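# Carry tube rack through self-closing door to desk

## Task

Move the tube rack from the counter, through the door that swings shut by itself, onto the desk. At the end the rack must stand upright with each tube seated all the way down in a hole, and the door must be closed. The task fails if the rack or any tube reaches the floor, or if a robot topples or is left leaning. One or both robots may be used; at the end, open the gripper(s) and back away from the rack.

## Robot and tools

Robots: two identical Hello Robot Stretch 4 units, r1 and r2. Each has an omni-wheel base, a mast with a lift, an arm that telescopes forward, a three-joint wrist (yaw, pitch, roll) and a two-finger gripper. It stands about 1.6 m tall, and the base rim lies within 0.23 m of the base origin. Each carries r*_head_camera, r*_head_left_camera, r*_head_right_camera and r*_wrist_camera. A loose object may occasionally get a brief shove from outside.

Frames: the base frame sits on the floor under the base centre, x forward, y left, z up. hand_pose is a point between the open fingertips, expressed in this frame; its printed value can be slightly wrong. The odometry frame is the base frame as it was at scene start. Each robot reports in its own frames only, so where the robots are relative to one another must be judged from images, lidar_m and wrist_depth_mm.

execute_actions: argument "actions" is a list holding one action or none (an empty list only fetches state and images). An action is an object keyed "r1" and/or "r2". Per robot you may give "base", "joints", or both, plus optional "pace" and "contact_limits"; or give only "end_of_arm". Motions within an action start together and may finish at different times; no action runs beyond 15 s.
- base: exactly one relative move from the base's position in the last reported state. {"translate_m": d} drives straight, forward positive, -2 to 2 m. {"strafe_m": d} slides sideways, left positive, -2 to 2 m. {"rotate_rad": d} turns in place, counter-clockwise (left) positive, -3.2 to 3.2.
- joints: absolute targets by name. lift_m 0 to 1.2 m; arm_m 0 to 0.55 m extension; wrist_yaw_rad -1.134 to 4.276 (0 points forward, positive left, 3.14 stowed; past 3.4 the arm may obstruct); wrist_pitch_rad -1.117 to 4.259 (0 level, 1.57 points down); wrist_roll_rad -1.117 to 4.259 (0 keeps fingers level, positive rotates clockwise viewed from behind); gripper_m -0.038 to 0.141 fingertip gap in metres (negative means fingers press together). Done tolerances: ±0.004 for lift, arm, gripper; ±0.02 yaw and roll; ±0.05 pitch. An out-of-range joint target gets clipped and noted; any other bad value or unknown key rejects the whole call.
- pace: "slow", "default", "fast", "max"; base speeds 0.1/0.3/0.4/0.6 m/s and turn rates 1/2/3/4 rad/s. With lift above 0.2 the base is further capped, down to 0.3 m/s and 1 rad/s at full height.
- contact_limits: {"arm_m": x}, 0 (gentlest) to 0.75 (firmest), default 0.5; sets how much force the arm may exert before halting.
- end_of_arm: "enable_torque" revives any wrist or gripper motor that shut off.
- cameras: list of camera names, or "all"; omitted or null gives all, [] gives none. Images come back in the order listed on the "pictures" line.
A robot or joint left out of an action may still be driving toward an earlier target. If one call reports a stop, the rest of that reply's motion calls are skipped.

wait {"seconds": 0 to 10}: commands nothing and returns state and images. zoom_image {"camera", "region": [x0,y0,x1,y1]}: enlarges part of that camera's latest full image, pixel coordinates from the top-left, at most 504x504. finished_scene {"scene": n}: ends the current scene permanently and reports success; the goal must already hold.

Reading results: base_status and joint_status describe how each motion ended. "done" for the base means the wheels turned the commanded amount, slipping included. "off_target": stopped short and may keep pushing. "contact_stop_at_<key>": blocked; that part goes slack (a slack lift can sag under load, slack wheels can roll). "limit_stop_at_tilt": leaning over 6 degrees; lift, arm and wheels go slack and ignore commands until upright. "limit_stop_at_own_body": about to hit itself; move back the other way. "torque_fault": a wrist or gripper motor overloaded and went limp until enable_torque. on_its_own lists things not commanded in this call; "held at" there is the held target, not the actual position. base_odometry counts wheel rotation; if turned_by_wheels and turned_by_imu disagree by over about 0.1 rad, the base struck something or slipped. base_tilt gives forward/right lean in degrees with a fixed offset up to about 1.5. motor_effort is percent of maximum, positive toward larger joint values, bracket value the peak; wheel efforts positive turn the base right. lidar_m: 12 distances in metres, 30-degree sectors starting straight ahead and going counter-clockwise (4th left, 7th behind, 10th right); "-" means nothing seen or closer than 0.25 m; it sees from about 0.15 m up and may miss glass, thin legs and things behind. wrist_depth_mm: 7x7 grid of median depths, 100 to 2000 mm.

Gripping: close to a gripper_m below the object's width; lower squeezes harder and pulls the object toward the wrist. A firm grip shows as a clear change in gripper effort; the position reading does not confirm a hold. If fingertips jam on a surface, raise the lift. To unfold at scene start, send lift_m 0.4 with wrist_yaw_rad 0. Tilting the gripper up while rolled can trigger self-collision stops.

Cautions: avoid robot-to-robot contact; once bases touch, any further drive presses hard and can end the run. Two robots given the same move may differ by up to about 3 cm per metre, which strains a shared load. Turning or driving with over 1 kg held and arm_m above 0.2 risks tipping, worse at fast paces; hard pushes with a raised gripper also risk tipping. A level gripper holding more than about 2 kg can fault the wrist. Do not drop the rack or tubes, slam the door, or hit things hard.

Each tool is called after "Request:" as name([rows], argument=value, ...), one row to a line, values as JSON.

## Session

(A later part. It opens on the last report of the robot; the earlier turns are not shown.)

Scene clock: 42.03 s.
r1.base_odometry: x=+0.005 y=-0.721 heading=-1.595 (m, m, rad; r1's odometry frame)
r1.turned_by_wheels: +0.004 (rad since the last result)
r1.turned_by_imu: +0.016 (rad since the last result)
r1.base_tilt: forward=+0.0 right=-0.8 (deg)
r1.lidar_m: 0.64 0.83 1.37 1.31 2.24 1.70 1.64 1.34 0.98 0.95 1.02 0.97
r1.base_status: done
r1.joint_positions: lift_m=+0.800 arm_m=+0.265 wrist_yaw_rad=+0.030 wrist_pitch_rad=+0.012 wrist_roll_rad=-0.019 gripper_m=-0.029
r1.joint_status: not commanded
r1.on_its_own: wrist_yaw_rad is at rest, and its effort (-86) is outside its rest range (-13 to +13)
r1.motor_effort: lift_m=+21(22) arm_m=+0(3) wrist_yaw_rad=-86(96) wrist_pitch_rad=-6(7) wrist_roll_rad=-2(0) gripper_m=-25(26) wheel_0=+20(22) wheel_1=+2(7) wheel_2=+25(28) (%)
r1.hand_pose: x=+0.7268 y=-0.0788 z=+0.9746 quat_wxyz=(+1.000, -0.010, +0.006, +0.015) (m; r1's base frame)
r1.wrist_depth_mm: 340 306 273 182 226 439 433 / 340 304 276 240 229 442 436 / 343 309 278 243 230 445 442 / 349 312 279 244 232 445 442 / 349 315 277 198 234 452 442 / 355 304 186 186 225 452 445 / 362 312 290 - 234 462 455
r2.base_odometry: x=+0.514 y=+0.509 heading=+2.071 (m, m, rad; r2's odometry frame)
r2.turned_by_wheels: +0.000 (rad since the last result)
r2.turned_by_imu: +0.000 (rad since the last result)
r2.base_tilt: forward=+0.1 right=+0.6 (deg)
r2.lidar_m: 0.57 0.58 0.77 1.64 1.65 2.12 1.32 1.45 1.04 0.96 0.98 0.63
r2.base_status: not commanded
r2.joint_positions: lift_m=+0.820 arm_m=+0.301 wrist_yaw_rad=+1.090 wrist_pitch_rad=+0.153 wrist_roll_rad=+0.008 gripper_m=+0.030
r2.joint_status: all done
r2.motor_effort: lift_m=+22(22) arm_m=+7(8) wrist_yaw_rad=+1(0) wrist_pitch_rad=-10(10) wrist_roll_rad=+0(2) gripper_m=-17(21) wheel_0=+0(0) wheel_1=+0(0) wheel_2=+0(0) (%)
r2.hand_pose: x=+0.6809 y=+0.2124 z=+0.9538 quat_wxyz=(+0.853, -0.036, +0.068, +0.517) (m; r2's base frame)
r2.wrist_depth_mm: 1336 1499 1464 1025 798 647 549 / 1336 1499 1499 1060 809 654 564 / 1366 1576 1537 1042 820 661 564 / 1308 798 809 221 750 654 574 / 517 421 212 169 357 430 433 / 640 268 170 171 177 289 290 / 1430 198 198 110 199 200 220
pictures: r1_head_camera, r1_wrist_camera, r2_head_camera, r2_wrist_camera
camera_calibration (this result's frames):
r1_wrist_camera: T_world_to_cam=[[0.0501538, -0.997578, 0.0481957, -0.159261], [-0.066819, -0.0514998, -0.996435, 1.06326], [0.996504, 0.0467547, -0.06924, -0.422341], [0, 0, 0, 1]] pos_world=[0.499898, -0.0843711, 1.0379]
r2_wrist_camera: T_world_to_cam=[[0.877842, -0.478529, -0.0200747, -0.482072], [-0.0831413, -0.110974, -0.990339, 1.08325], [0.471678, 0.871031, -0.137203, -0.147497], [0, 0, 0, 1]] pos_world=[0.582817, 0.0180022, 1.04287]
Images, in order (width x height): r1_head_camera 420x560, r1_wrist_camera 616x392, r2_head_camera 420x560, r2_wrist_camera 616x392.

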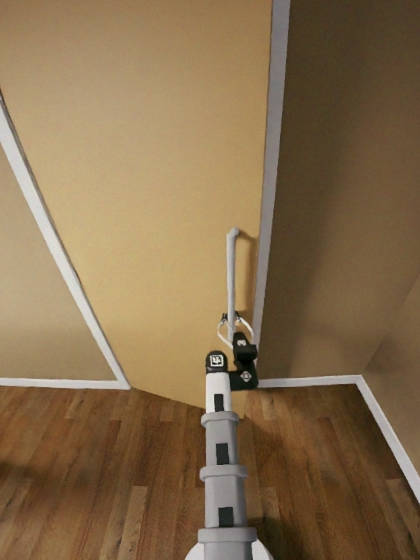

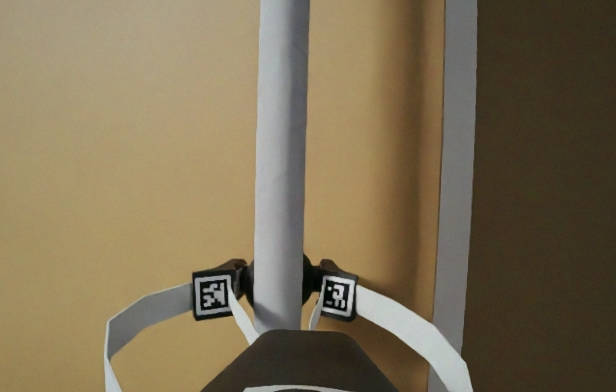

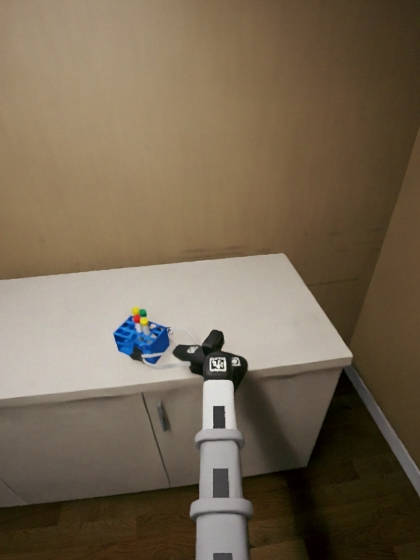

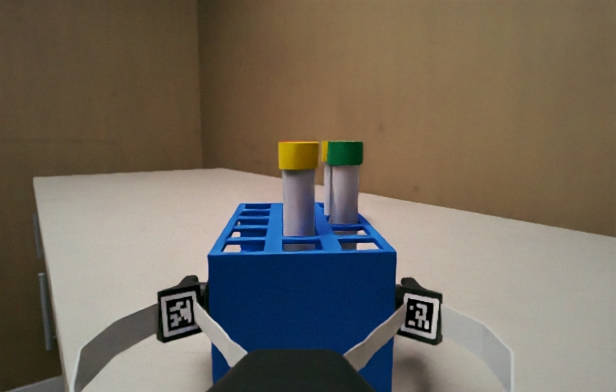

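Request:
execute_actions([
  {"r1":{"base":{"strafe_m":0.06},"pace":"slow"},"r2":{"joints":{"lift_m":0.9}}},
], cameras=["r2_wrist_camera"])

Request:
execute_actions([
  {"r1":{"base":{"translate_m":-0.08},"pace":"slow"},"r2":{"base":{"rotate_rad":0.13},"joints":{"arm_m":0.0},"pace":"slow"}},
], cameras=[])

Request:
execute_actions([
  {"r1":{"base":{"strafe_m":0.075},"joints":{"wrist_yaw_rad":-0.1,"arm_m":0.225},"pace":"slow"},"r2":{"base":{"strafe_m":0.3}}},
], cameras=[])

Request:
execute_actions([
  {"r1":{"base":{"strafe_m":0.075},"joints":{"wrist_yaw_rad":-0.2,"arm_m":0.17},"pace":"slow"},"r2":{"base":{"strafe_m":0.3}}},
], cameras=["r1_wrist_camera","r1_head_left_camera"])

Scene clock: 56.80 s.
r1.base_odometry: x=+0.064 y=-0.722 heading=-1.596 (m, m, rad; r1's odometry frame)
r1.turned_by_wheels: -0.001 (rad since the last result)
r1.turned_by_imu: -0.001 (rad since the last result)
r1.base_tilt: forward=+0.0 right=-0.7 (deg)
r1.lidar_m: 0.65 0.85 1.39 1.25 2.14 1.70 1.64 1.43 1.05 1.01 1.10 0.71
r1.base_status: done
r1.joint_positions: lift_m=+0.800 arm_m=+0.265 wrist_yaw_rad=-0.009 wrist_pitch_rad=+0.011 wrist_roll_rad=-0.019 gripper_m=-0.030
r1.joint_status: not commanded
r1.on_its_own: wrist_yaw_rad is at rest, and its effort (+29) is outside its rest range (-13 to +13)
r1.motor_effort: lift_m=+22(22) arm_m=+0(0) wrist_yaw_rad=+29(85) wrist_pitch_rad=-6(6) wrist_roll_rad=+0(0) gripper_m=-15(22) wheel_0=-12(18) wheel_1=-1(10) wheel_2=-4(23) (%)
r1.hand_pose: x=+0.7235 y=-0.0901 z=+0.9747 quat_wxyz=(+1.000, -0.010, +0.006, -0.005) (m; r1's base frame)
r1.wrist_depth_mm: 325 296 270 250 229 224 455 / 325 297 272 252 231 224 459 / 324 298 273 253 232 462 466 / 332 298 276 255 234 466 466 / 332 303 278 182 236 473 480 / 336 309 187 176 185 473 477 / 343 312 285 - 239 355 480
r2.base_odometry: x=+0.514 y=+0.509 heading=+2.071 (m, m, rad; r2's odometry frame)
r2.turned_by_wheels: +0.000 (rad since the last result)
r2.turned_by_imu: +0.000 (rad since the last result)
r2.base_tilt: forward=+0.1 right=+0.7 (deg)
r2.lidar_m: 0.58 0.60 0.72 1.65 1.66 2.10 1.25 1.45 1.05 0.95 0.98 0.64
r2.base_status: not commanded
r2.joint_positions: lift_m=+0.900 arm_m=+0.301 wrist_yaw_rad=+1.090 wrist_pitch_rad=+0.154 wrist_roll_rad=+0.008 gripper_m=+0.030
r2.joint_status: all done
r2.motor_effort: lift_m=+22(24) arm_m=+7(7) wrist_yaw_rad=+0(0) wrist_pitch_rad=-10(11) wrist_roll_rad=+1(1) gripper_m=-17(17) wheel_0=+0(0) wheel_1=+0(0) wheel_2=+0(0) (%)
r2.hand_pose: x=+0.6809 y=+0.2124 z=+1.0337 quat_wxyz=(+0.853, -0.036, +0.068, +0.517) (m; r2's base frame)
r2.wrist_depth_mm: 1336 1499 1464 1008 798 654 554 / 1366 1499 1537 1060 809 654 559 / 1366 1499 1537 1008 820 661 564 / 1336 1499 1308 224 831 668 569 / 831 683 213 169 574 647 574 / 1397 436 170 172 177 466 466 / 1397 320 320 110 320 322 353
pictures: r2_wrist_camera
camera_calibration (this result's frames):
r2_wrist_camera: T_world_to_cam=[[0.877841, -0.478532, -0.0200712, -0.480472], [-0.0832266, -0.111138, -0.990314, 1.16247], [0.471666, 0.871008, -0.137388, -0.136321], [0, 0, 0, 1]] pos_world=[0.582824, 0.0180096, 1.12283]
Images, in order (width x height): r2_wrist_camera 616x392.

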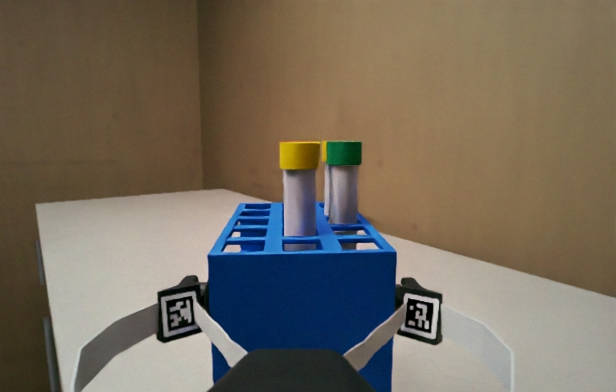

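Scene clock: 61.07 s.
r1.base_odometry: x=+0.067 y=-0.642 heading=-1.594 (m, m, rad; r1's odometry frame)
r1.turned_by_wheels: +0.001 (rad since the last result)
r1.turned_by_imu: +0.003 (rad since the last result)
r1.base_tilt: forward=-0.1 right=-0.6 (deg)
r1.lidar_m: 0.67 0.89 1.50 1.25 2.15 1.60 1.56 1.45 1.04 1.01 1.11 1.04
r1.base_status: done
r1.joint_positions: lift_m=+0.800 arm_m=+0.265 wrist_yaw_rad=+0.013 wrist_pitch_rad=+0.011 wrist_roll_rad=-0.019 gripper_m=-0.029
r1.joint_status: not commanded
r1.on_its_own: wrist_yaw_rad is at rest, and its effort (-37) is outside its rest range (-13 to +13)
r1.motor_effort: lift_m=+22(21) arm_m=+0(0) wrist_yaw_rad=-37(35) wrist_pitch_rad=-6(5) wrist_roll_rad=-1(1) gripper_m=-23(20) wheel_0=+6(12) wheel_1=-2(9) wheel_2=+14(13) (%)
r1.hand_pose: x=+0.7254 y=-0.0838 z=+0.9747 quat_wxyz=(+1.000, -0.009, +0.005, +0.006) (m; r1's base frame)
r1.wrist_depth_mm: 387 325 286 175 224 525 521 / 384 330 283 176 225 530 521 / 389 332 286 178 226 535 525 / 392 334 289 181 229 539 530 / 394 338 293 185 229 544 539 / 399 342 190 180 187 549 544 / 407 338 301 - 229 554 539
r2.base_odometry: x=+0.514 y=+0.509 heading=+2.201 (m, m, rad; r2's odometry frame)
r2.turned_by_wheels: +0.130 (rad since the last result)
r2.turned_by_imu: +0.129 (rad since the last result)
r2.base_tilt: forward=+0.0 right=+0.7 (deg)
r2.lidar_m: 0.55 0.42 0.86 1.63 1.73 2.39 1.26 1.29 1.00 0.95 1.01 0.59
r2.base_status: done
r2.joint_positions: lift_m=+0.900 arm_m=+0.004 wrist_yaw_rad=+1.090 wrist_pitch_rad=+0.154 wrist_roll_rad=+0.008 gripper_m=+0.030
r2.joint_status: all done
joint sent to its limit — the command would take r2.arm_m past its lower limit, so that joint was sent only as far as its limit.
r2.motor_effort: lift_m=+22(22) arm_m=-8(8) wrist_yaw_rad=+1(0) wrist_pitch_rad=-10(11) wrist_roll_rad=+1(0) gripper_m=-18(18) wheel_0=-1(3) wheel_1=+0(4) wheel_2=+0(6) (%)
r2.hand_pose: x=+0.3840 y=+0.2124 z=+1.0337 quat_wxyz=(+0.853, -0.036, +0.068, +0.517) (m; r2's base frame)
r2.wrist_depth_mm: 1281 1397 1537 1661 1308 1025 866 / 1308 1430 1576 1708 1336 1042 866 / 1281 1464 1576 1708 1366 1042 878 / 1336 1464 1537 223 1229 1042 891 / 1366 1499 213 169 585 707 707 / 1397 1464 170 171 178 473 477 / 1397 1537 1618 110 418 357 357
pictures: none
No camera images: the call's "cameras" was empty. Leave "cameras" out to get every camera's image.

Scene clock: 63.40 s.
r1.base_odometry: x=+0.141 y=-0.644 heading=-1.595 (m, m, rad; r1's odometry frame)
r1.turned_by_wheels: +0.000 (rad since the last result)
r1.turned_by_imu: +0.000 (rad since the last result)
r1.base_tilt: forward=+0.1 right=-0.6 (deg)
r1.lidar_m: 0.59 0.92 1.47 1.18 1.32 1.63 1.55 1.57 1.10 1.07 1.17 0.65
r1.base_status: done
r1.joint_positions: lift_m=+0.800 arm_m=+0.226 wrist_yaw_rad=-0.103 wrist_pitch_rad=+0.011 wrist_roll_rad=-0.019 gripper_m=-0.029
r1.joint_status: all done
r1.motor_effort: lift_m=+21(22) arm_m=-8(13) wrist_yaw_rad=+9(83) wrist_pitch_rad=-6(6) wrist_roll_rad=-1(2) gripper_m=-18(24) wheel_0=-6(13) wheel_1=+3(13) wheel_2=+2(20) (%)
r1.hand_pose: x=+0.6752 y=-0.1165 z=+0.9747 quat_wxyz=(+0.999, -0.009, +0.006, -0.051) (m; r1's base frame)
r1.wrist_depth_mm: 364 319 282 174 230 218 615 / 362 319 283 177 230 621 627 / 366 322 285 180 232 627 634 / 373 324 287 183 236 634 634 / 375 330 289 182 236 634 647 / 382 330 186 179 187 634 647 / 387 334 298 - 234 647 654
r2.base_odometry: x=+0.272 y=+0.332 heading=+2.201 (m, m, rad; r2's odometry frame)
r2.turned_by_wheels: +0.000 (rad since the last result)
r2.turned_by_imu: -0.001 (rad since the last result)
r2.base_tilt: forward=+0.1 right=+0.7 (deg)
r2.lidar_m: 0.56 0.42 0.84 1.33 1.40 1.93 1.20 1.26 1.33 1.26 0.83 0.59
r2.base_status: done
r2.joint_positions: lift_m=+0.900 arm_m=+0.004 wrist_yaw_rad=+1.090 wrist_pitch_rad=+0.154 wrist_roll_rad=+0.008 gripper_m=+0.030
r2.joint_status: not commanded
r2.motor_effort: lift_m=+21(22) arm_m=-7(7) wrist_yaw_rad=+1(1) wrist_pitch_rad=-11(11) wrist_roll_rad=-1(0) gripper_m=-17(17) wheel_0=+0(8) wheel_1=-1(8) wheel_2=+1(2) (%)
r2.hand_pose: x=+0.3840 y=+0.2124 z=+1.0337 quat_wxyz=(+0.853, -0.036, +0.068, +0.517) (m; r2's base frame)
r2.wrist_depth_mm: 1060 1160 1281 1397 1308 1025 854 / 1060 1160 1308 1464 1336 1025 866 / 1078 1182 1336 1430 1336 1042 866 / 1098 1205 1308 220 1255 1025 878 / 1118 1229 213 169 585 707 707 / 1138 1205 170 171 178 473 477 / 1138 1281 1336 110 424 359 357
pictures: none
No camera images: the call's "cameras" was empty. Leave "cameras" out to get every camera's image.

Scene clock: 65.73 s.
r1.base_odometry: x=+0.216 y=-0.646 heading=-1.595 (m, m, rad; r1's odometry frame)
r1.turned_by_wheels: +0.000 (rad since the last result)
r1.turned_by_imu: +0.000 (rad since the last result)
r1.base_tilt: forward=-0.1 right=-0.5 (deg)
r1.lidar_m: 0.55 0.93 1.51 1.25 1.17 1.62 1.56 1.61 1.22 1.17 1.24 0.55
r1.base_status: done
r1.joint_positions: lift_m=+0.800 arm_m=+0.171 wrist_yaw_rad=-0.204 wrist_pitch_rad=+0.011 wrist_roll_rad=-0.019 gripper_m=-0.029
r1.joint_status: all done
r1.on_its_own: wrist_yaw_rad is at rest, and its effort (+15) is outside its rest range (-13 to +13)
r1.motor_effort: lift_m=+22(22) arm_m=-7(15) wrist_yaw_rad=+15(40) wrist_pitch_rad=-5(6) wrist_roll_rad=+0(0) gripper_m=-20(22) wheel_0=-7(8) wheel_1=+2(9) wheel_2=+1(8) (%)
r1.hand_pose: x=+0.6068 y=-0.1441 z=+0.9748 quat_wxyz=(+0.995, -0.009, +0.006, -0.102) (m; r1's base frame)
r1.wrist_depth_mm: 366 320 281 175 230 217 759 / 366 324 285 175 231 220 759 / 370 324 286 177 234 221 768 / 373 327 289 179 234 750 788 / 377 330 290 182 234 750 778 / 379 330 186 179 185 759 798 / 387 338 300 - 236 768 798
r2.base_odometry: x=+0.029 y=+0.155 heading=+2.201 (m, m, rad; r2's odometry frame)
r2.turned_by_wheels: +0.000 (rad since the last result)
r2.turned_by_imu: -0.001 (rad since the last result)
r2.base_tilt: forward=+0.1 right=+0.7 (deg)
r2.lidar_m: 0.58 0.41 0.83 1.04 1.10 1.52 1.32 1.21 1.63 1.57 0.84 0.62
r2.base_status: done
r2.joint_positions: lift_m=+0.900 arm_m=+0.004 wrist_yaw_rad=+1.090 wrist_pitch_rad=+0.154 wrist_roll_rad=+0.008 gripper_m=+0.030
r2.joint_status: not commanded
r2.motor_effort: lift_m=+21(21) arm_m=-7(8) wrist_yaw_rad=+1(2) wrist_pitch_rad=-10(11) wrist_roll_rad=+0(0) gripper_m=-17(17) wheel_0=+0(10) wheel_1=-1(7) wheel_2=+1(1) (%)
r2.hand_pose: x=+0.3840 y=+0.2124 z=+1.0337 quat_wxyz=(+0.853, -0.036, +0.068, +0.517) (m; r2's base frame)
r2.wrist_depth_mm: 809 891 991 1078 1229 1025 842 / 820 904 1008 1118 1229 1025 866 / 842 917 1042 1098 1255 1042 878 / 854 931 1025 222 1281 1025 878 / 866 960 213 169 585 707 707 / 878 917 170 172 177 477 477 / 891 976 1078 110 421 359 357
pictures: r1_head_left_camera, r1_wrist_camera
camera_calibration (this result's frames):
r1_wrist_camera: T_world_to_cam=[[-0.182737, -0.981979, 0.0482129, -0.0749045], [-0.0763917, -0.0347088, -0.996474, 1.0603], [0.98019, -0.185775, -0.0686725, -0.323885], [0, 0, 0, 1]] pos_world=[0.384779, -0.0969226, 1.03793]
Images, in order (width x height): r1_head_left_camera 420x672, r1_wrist_camera 616x392.

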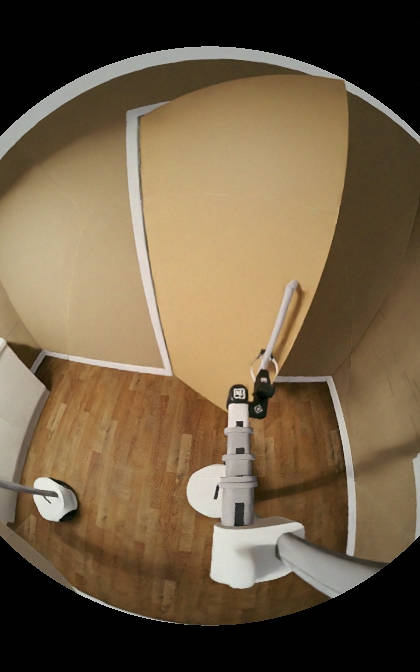

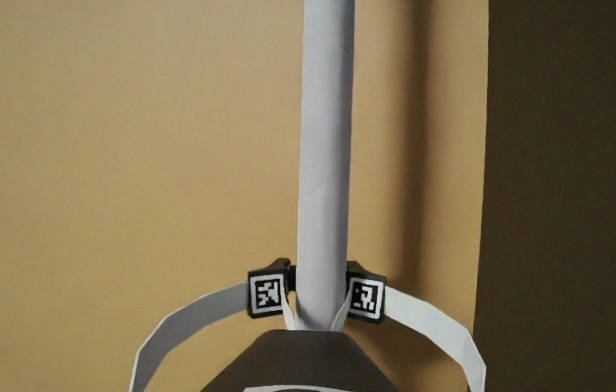

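Request:
execute_actions([
  {"r1":{"base":{"strafe_m":0.072},"joints":{"wrist_yaw_rad":-0.3,"arm_m":0.125},"pace":"slow"},"r2":{"base":{"strafe_m":0.33}}},
], cameras=[])

Request:
execute_actions([
  {"r1":{"base":{"strafe_m":0.079},"joints":{"wrist_yaw_rad":-0.4,"arm_m":0.087},"pace":"slow"},"r2":{"base":{"translate_m":-0.3}}},
], cameras=[])

Request:
execute_actions([
  {"r1":{"base":{"strafe_m":0.083},"joints":{"wrist_yaw_rad":-0.5,"arm_m":0.056},"pace":"slow"},"r2":{"base":{"translate_m":-0.3}}},
], cameras=[])

Request:
execute_actions([
  {"r1":{"base":{"strafe_m":0.085},"joints":{"wrist_yaw_rad":-0.6,"arm_m":0.033},"pace":"slow"},"r2":{"base":{"translate_m":-0.3}}},
], cameras=["r1_wrist_camera","r1_head_left_camera"])

Scene clock: 75.47 s.
r1.base_odometry: x=+0.288 y=-0.648 heading=-1.595 (m, m, rad; r1's odometry frame)
r1.turned_by_wheels: +0.000 (rad since the last result)
r1.turned_by_imu: +0.001 (rad since the last result)
r1.base_tilt: forward=+0.1 right=-0.4 (deg)
r1.lidar_m: 0.59 0.95 1.51 1.83 1.28 1.59 1.56 1.63 1.28 1.24 1.32 0.48
r1.base_status: done
r1.joint_positions: lift_m=+0.800 arm_m=+0.126 wrist_yaw_rad=-0.303 wrist_pitch_rad=+0.011 wrist_roll_rad=-0.019 gripper_m=-0.029
r1.joint_status: all done
r1.motor_effort: lift_m=+21(22) arm_m=-7(14) wrist_yaw_rad=+8(39) wrist_pitch_rad=-6(6) wrist_roll_rad=+0(0) gripper_m=-18(24) wheel_0=-7(9) wheel_1=+4(8) wheel_2=+2(6) (%)
r1.hand_pose: x=+0.5463 y=-0.1696 z=+0.9747 quat_wxyz=(+0.988, -0.009, +0.007, -0.151) (m; r1's base frame)
r1.wrist_depth_mm: 364 322 282 173 229 218 931 / 368 324 285 175 233 220 931 / 366 325 286 177 233 866 931 / 375 327 289 181 235 878 960 / 375 330 290 185 235 891 960 / 382 329 186 178 186 904 960 / 387 338 298 - 234 917 991
r2.base_odometry: x=-0.237 y=-0.039 heading=+2.200 (m, m, rad; r2's odometry frame)
r2.turned_by_wheels: +0.000 (rad since the last result)
r2.turned_by_imu: -0.002 (rad since the last result)
r2.base_tilt: forward=+0.1 right=+0.7 (deg)
r2.lidar_m: 0.58 0.40 0.75 0.71 0.74 1.04 2.52 1.30 1.98 1.89 0.86 0.62
r2.base_status: done
r2.joint_positions: lift_m=+0.900 arm_m=+0.004 wrist_yaw_rad=+1.090 wrist_pitch_rad=+0.154 wrist_roll_rad=+0.008 gripper_m=+0.030
r2.joint_status: not commanded
r2.motor_effort: lift_m=+21(21) arm_m=-7(8) wrist_yaw_rad=+1(1) wrist_pitch_rad=-11(10) wrist_roll_rad=-3(0) gripper_m=-18(16) wheel_0=+0(7) wheel_1=-2(8) wheel_2=+1(2) (%)
r2.hand_pose: x=+0.3840 y=+0.2124 z=+1.0337 quat_wxyz=(+0.853, -0.036, +0.068, +0.517) (m; r2's base frame)
r2.wrist_depth_mm: 554 615 668 750 854 960 854 / 564 615 691 768 878 976 866 / 574 634 699 759 891 991 866 / 580 640 707 222 917 1025 878 / 597 654 212 169 917 1042 707 / 609 634 170 172 178 473 473 / 609 676 732 110 424 362 359
pictures: none
No camera images: the call's "cameras" was empty. Leave "cameras" out to get every camera's image.

Scene clock: 77.93 s.
r1.base_odometry: x=+0.367 y=-0.650 heading=-1.595 (m, m, rad; r1's odometry frame)
r1.turned_by_wheels: +0.000 (rad since the last result)
r1.turned_by_imu: +0.000 (rad since the last result)
r1.base_tilt: forward=+0.0 right=-0.7 (deg)
r1.lidar_m: 0.55 1.03 1.49 1.75 1.00 0.99 1.54 1.63 1.37 1.31 1.37 0.45
r1.base_status: done
r1.joint_positions: lift_m=+0.800 arm_m=+0.088 wrist_yaw_rad=-0.403 wrist_pitch_rad=+0.011 wrist_roll_rad=-0.019 gripper_m=-0.029
r1.joint_status: all done
r1.motor_effort: lift_m=+21(21) arm_m=-7(14) wrist_yaw_rad=+9(48) wrist_pitch_rad=-5(6) wrist_roll_rad=-1(1) gripper_m=-17(20) wheel_0=-7(11) wheel_1=+3(10) wheel_2=+2(8) (%)
r1.hand_pose: x=+0.4901 y=-0.1936 z=+0.9747 quat_wxyz=(+0.980, -0.008, +0.007, -0.200) (m; r1's base frame)
r1.wrist_depth_mm: 368 320 283 174 229 219 1118 / 370 322 285 176 231 220 1138 / 373 327 287 178 232 221 1118 / 375 327 289 181 234 1042 1160 / 379 334 291 186 235 1042 1205 / 387 334 186 179 186 1060 1182 / 389 340 300 - 235 1098 1182
r2.base_odometry: x=-0.061 y=-0.282 heading=+2.201 (m, m, rad; r2's odometry frame)
r2.turned_by_wheels: +0.000 (rad since the last result)
r2.turned_by_imu: +0.002 (rad since the last result)
r2.base_tilt: forward=+0.1 right=+0.6 (deg)
r2.lidar_m: 0.89 0.42 0.75 0.69 0.75 1.03 2.23 1.01 1.00 1.89 1.27 0.90
r2.base_status: done
r2.joint_positions: lift_m=+0.900 arm_m=+0.004 wrist_yaw_rad=+1.090 wrist_pitch_rad=+0.154 wrist_roll_rad=+0.008 gripper_m=+0.030
r2.joint_status: not commanded
r2.motor_effort: lift_m=+21(21) arm_m=-8(7) wrist_yaw_rad=+1(1) wrist_pitch_rad=-11(10) wrist_roll_rad=-2(1) gripper_m=-19(18) wheel_0=+1(3) wheel_1=+0(7) wheel_2=+0(9) (%)
r2.hand_pose: x=+0.3840 y=+0.2124 z=+1.0337 quat_wxyz=(+0.853, -0.036, +0.068, +0.517) (m; r2's base frame)
r2.wrist_depth_mm: 554 615 676 750 842 991 1098 / 564 627 683 778 866 1008 1118 / 574 634 699 759 891 1060 1118 / 591 640 707 224 917 1078 1118 / 591 661 213 169 917 1098 707 / 603 640 170 171 177 1060 591 / 621 683 715 110 991 683 603
pictures: none
No camera images: the call's "cameras" was empty. Leave "cameras" out to get every camera's image.

Scene clock: 80.40 s.
r1.base_odometry: x=+0.449 y=-0.652 heading=-1.595 (m, m, rad; r1's odometry frame)
r1.turned_by_wheels: +0.000 (rad since the last result)
r1.turned_by_imu: +0.000 (rad since the last result)
r1.base_tilt: forward=+0.0 right=-0.7 (deg)
r1.lidar_m: 0.56 1.07 1.50 1.67 1.75 0.74 1.55 1.61 1.43 1.39 1.44 0.39
r1.base_status: done
r1.joint_positions: lift_m=+0.800 arm_m=+0.057 wrist_yaw_rad=-0.503 wrist_pitch_rad=+0.011 wrist_roll_rad=-0.019 gripper_m=-0.029
r1.joint_status: all done
r1.motor_effort: lift_m=+22(22) arm_m=-7(13) wrist_yaw_rad=+9(54) wrist_pitch_rad=-5(6) wrist_roll_rad=-1(2) gripper_m=-21(21) wheel_0=-8(9) wheel_1=+4(9) wheel_2=+2(13) (%)
r1.hand_pose: x=+0.4387 y=-0.2157 z=+0.9747 quat_wxyz=(+0.968, -0.008, +0.008, -0.249) (m; r1's base frame)
r1.wrist_depth_mm: 368 325 283 174 230 217 1281 / 370 327 286 177 231 220 1255 / 373 325 289 180 232 1229 1281 / 379 329 290 183 234 1229 1255 / 377 332 291 184 236 1255 1281 / 387 338 186 180 187 1281 1281 / 392 338 301 - 234 1281 1255
r2.base_odometry: x=+0.116 y=-0.524 heading=+2.200 (m, m, rad; r2's odometry frame)
r2.turned_by_wheels: +0.000 (rad since the last result)
r2.turned_by_imu: +0.001 (rad since the last result)
r2.base_tilt: forward=+0.1 right=+0.6 (deg)
r2.lidar_m: 1.16 0.43 0.74 0.72 0.76 1.04 1.94 1.97 0.76 1.69 1.70 1.23
r2.base_status: done
r2.joint_positions: lift_m=+0.900 arm_m=+0.004 wrist_yaw_rad=+1.090 wrist_pitch_rad=+0.154 wrist_roll_rad=+0.008 gripper_m=+0.030
r2.joint_status: not commanded
r2.motor_effort: lift_m=+21(21) arm_m=-7(7) wrist_yaw_rad=+1(1) wrist_pitch_rad=-11(10) wrist_roll_rad=-2(1) gripper_m=-17(18) wheel_0=-1(5) wheel_1=-1(3) wheel_2=+0(12) (%)
r2.hand_pose: x=+0.3840 y=+0.2124 z=+1.0337 quat_wxyz=(+0.853, -0.036, +0.068, +0.517) (m; r2's base frame)
r2.wrist_depth_mm: 554 603 676 759 854 991 1138 / 564 621 691 778 878 1025 1182 / 574 634 707 768 891 1060 1229 / 585 647 707 223 917 1098 1281 / 597 661 213 169 917 1118 1281 / 615 640 170 171 178 1160 1336 / 609 683 723 110 1025 1118 1336
pictures: none
No camera images: the call's "cameras" was empty. Leave "cameras" out to get every camera's image.

Scene clock: 82.87 s.
r1.base_odometry: x=+0.534 y=-0.654 heading=-1.595 (m, m, rad; r1's odometry frame)
r1.turned_by_wheels: +0.000 (rad since the last result)
r1.turned_by_imu: +0.000 (rad since the last result)
r1.base_tilt: forward=+0.0 right=-0.7 (deg)
r1.lidar_m: 0.56 1.09 1.52 1.58 1.64 0.67 0.65 1.62 1.54 1.45 1.45 0.39
r1.base_status: done
r1.joint_positions: lift_m=+0.800 arm_m=+0.034 wrist_yaw_rad=-0.602 wrist_pitch_rad=+0.011 wrist_roll_rad=-0.019 gripper_m=-0.029
r1.joint_status: all done
r1.motor_effort: lift_m=+21(22) arm_m=-7(13) wrist_yaw_rad=+5(67) wrist_pitch_rad=-5(5) wrist_roll_rad=-1(1) gripper_m=-19(25) wheel_0=-5(9) wheel_1=+3(10) wheel_2=+2(12) (%)
r1.hand_pose: x=+0.3933 y=-0.2354 z=+0.9748 quat_wxyz=(+0.955, -0.007, +0.008, -0.296) (m; r1's base frame)
r1.wrist_depth_mm: 373 325 285 176 230 217 1281 / 373 325 285 180 232 1397 1281 / 375 325 287 182 234 1430 1308 / 379 330 289 182 234 1430 1281 / 384 334 294 182 234 1397 1308 / 389 338 186 181 187 1464 1308 / 392 340 303 - 234 1397 1255
r2.base_odometry: x=+0.293 y=-0.767 heading=+2.201 (m, m, rad; r2's odometry frame)
r2.turned_by_wheels: +0.000 (rad since the last result)
r2.turned_by_imu: +0.002 (rad since the last result)
r2.base_tilt: forward=+0.1 right=+0.6 (deg)
r2.lidar_m: 1.48 0.43 0.74 0.72 0.76 1.07 1.64 1.69 0.67 0.64 1.96 1.55
r2.base_status: done
r2.joint_positions: lift_m=+0.900 arm_m=+0.004 wrist_yaw_rad=+1.090 wrist_pitch_rad=+0.154 wrist_roll_rad=+0.008 gripper_m=+0.030
r2.joint_status: not commanded
r2.motor_effort: lift_m=+21(21) arm_m=-7(7) wrist_yaw_rad=+1(1) wrist_pitch_rad=-11(11) wrist_roll_rad=-1(3) gripper_m=-18(18) wheel_0=+1(1) wheel_1=+1(4) wheel_2=+1(10) (%)
r2.hand_pose: x=+0.3839 y=+0.2124 z=+1.0337 quat_wxyz=(+0.853, -0.036, +0.068, +0.517) (m; r2's base frame)
r2.wrist_depth_mm: 559 615 676 750 854 976 1160 / 569 621 691 778 878 1008 1182 / 574 640 715 759 891 1042 1229 / 591 647 707 222 931 1078 1336 / 603 661 212 169 931 1118 1336 / 609 647 170 171 177 1138 1397 / 615 676 723 110 1008 1118 1430
pictures: r1_head_left_camera, r1_wrist_camera
camera_calibration (this result's frames):
r1_wrist_camera: T_world_to_cam=[[-0.548873, -0.834522, 0.0480821, -0.0247124], [-0.0838127, -0.00228905, -0.996479, 1.05138], [0.831694, -0.55097, -0.0686872, -0.159139], [0, 0, 0, 1]] pos_world=[0.206909, -0.105897, 1.03793]
Images, in order (width x height): r1_head_left_camera 420x672, r1_wrist_camera 616x392.

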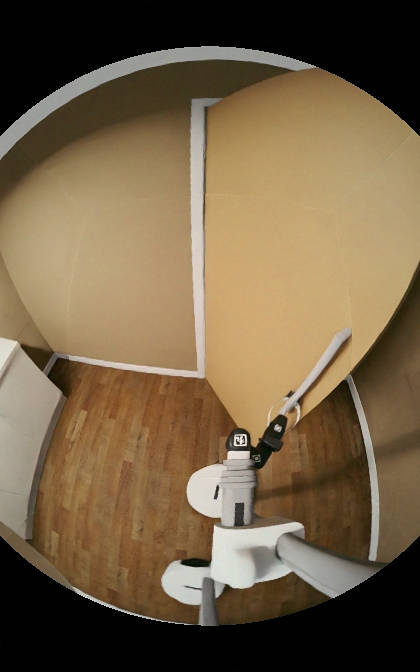

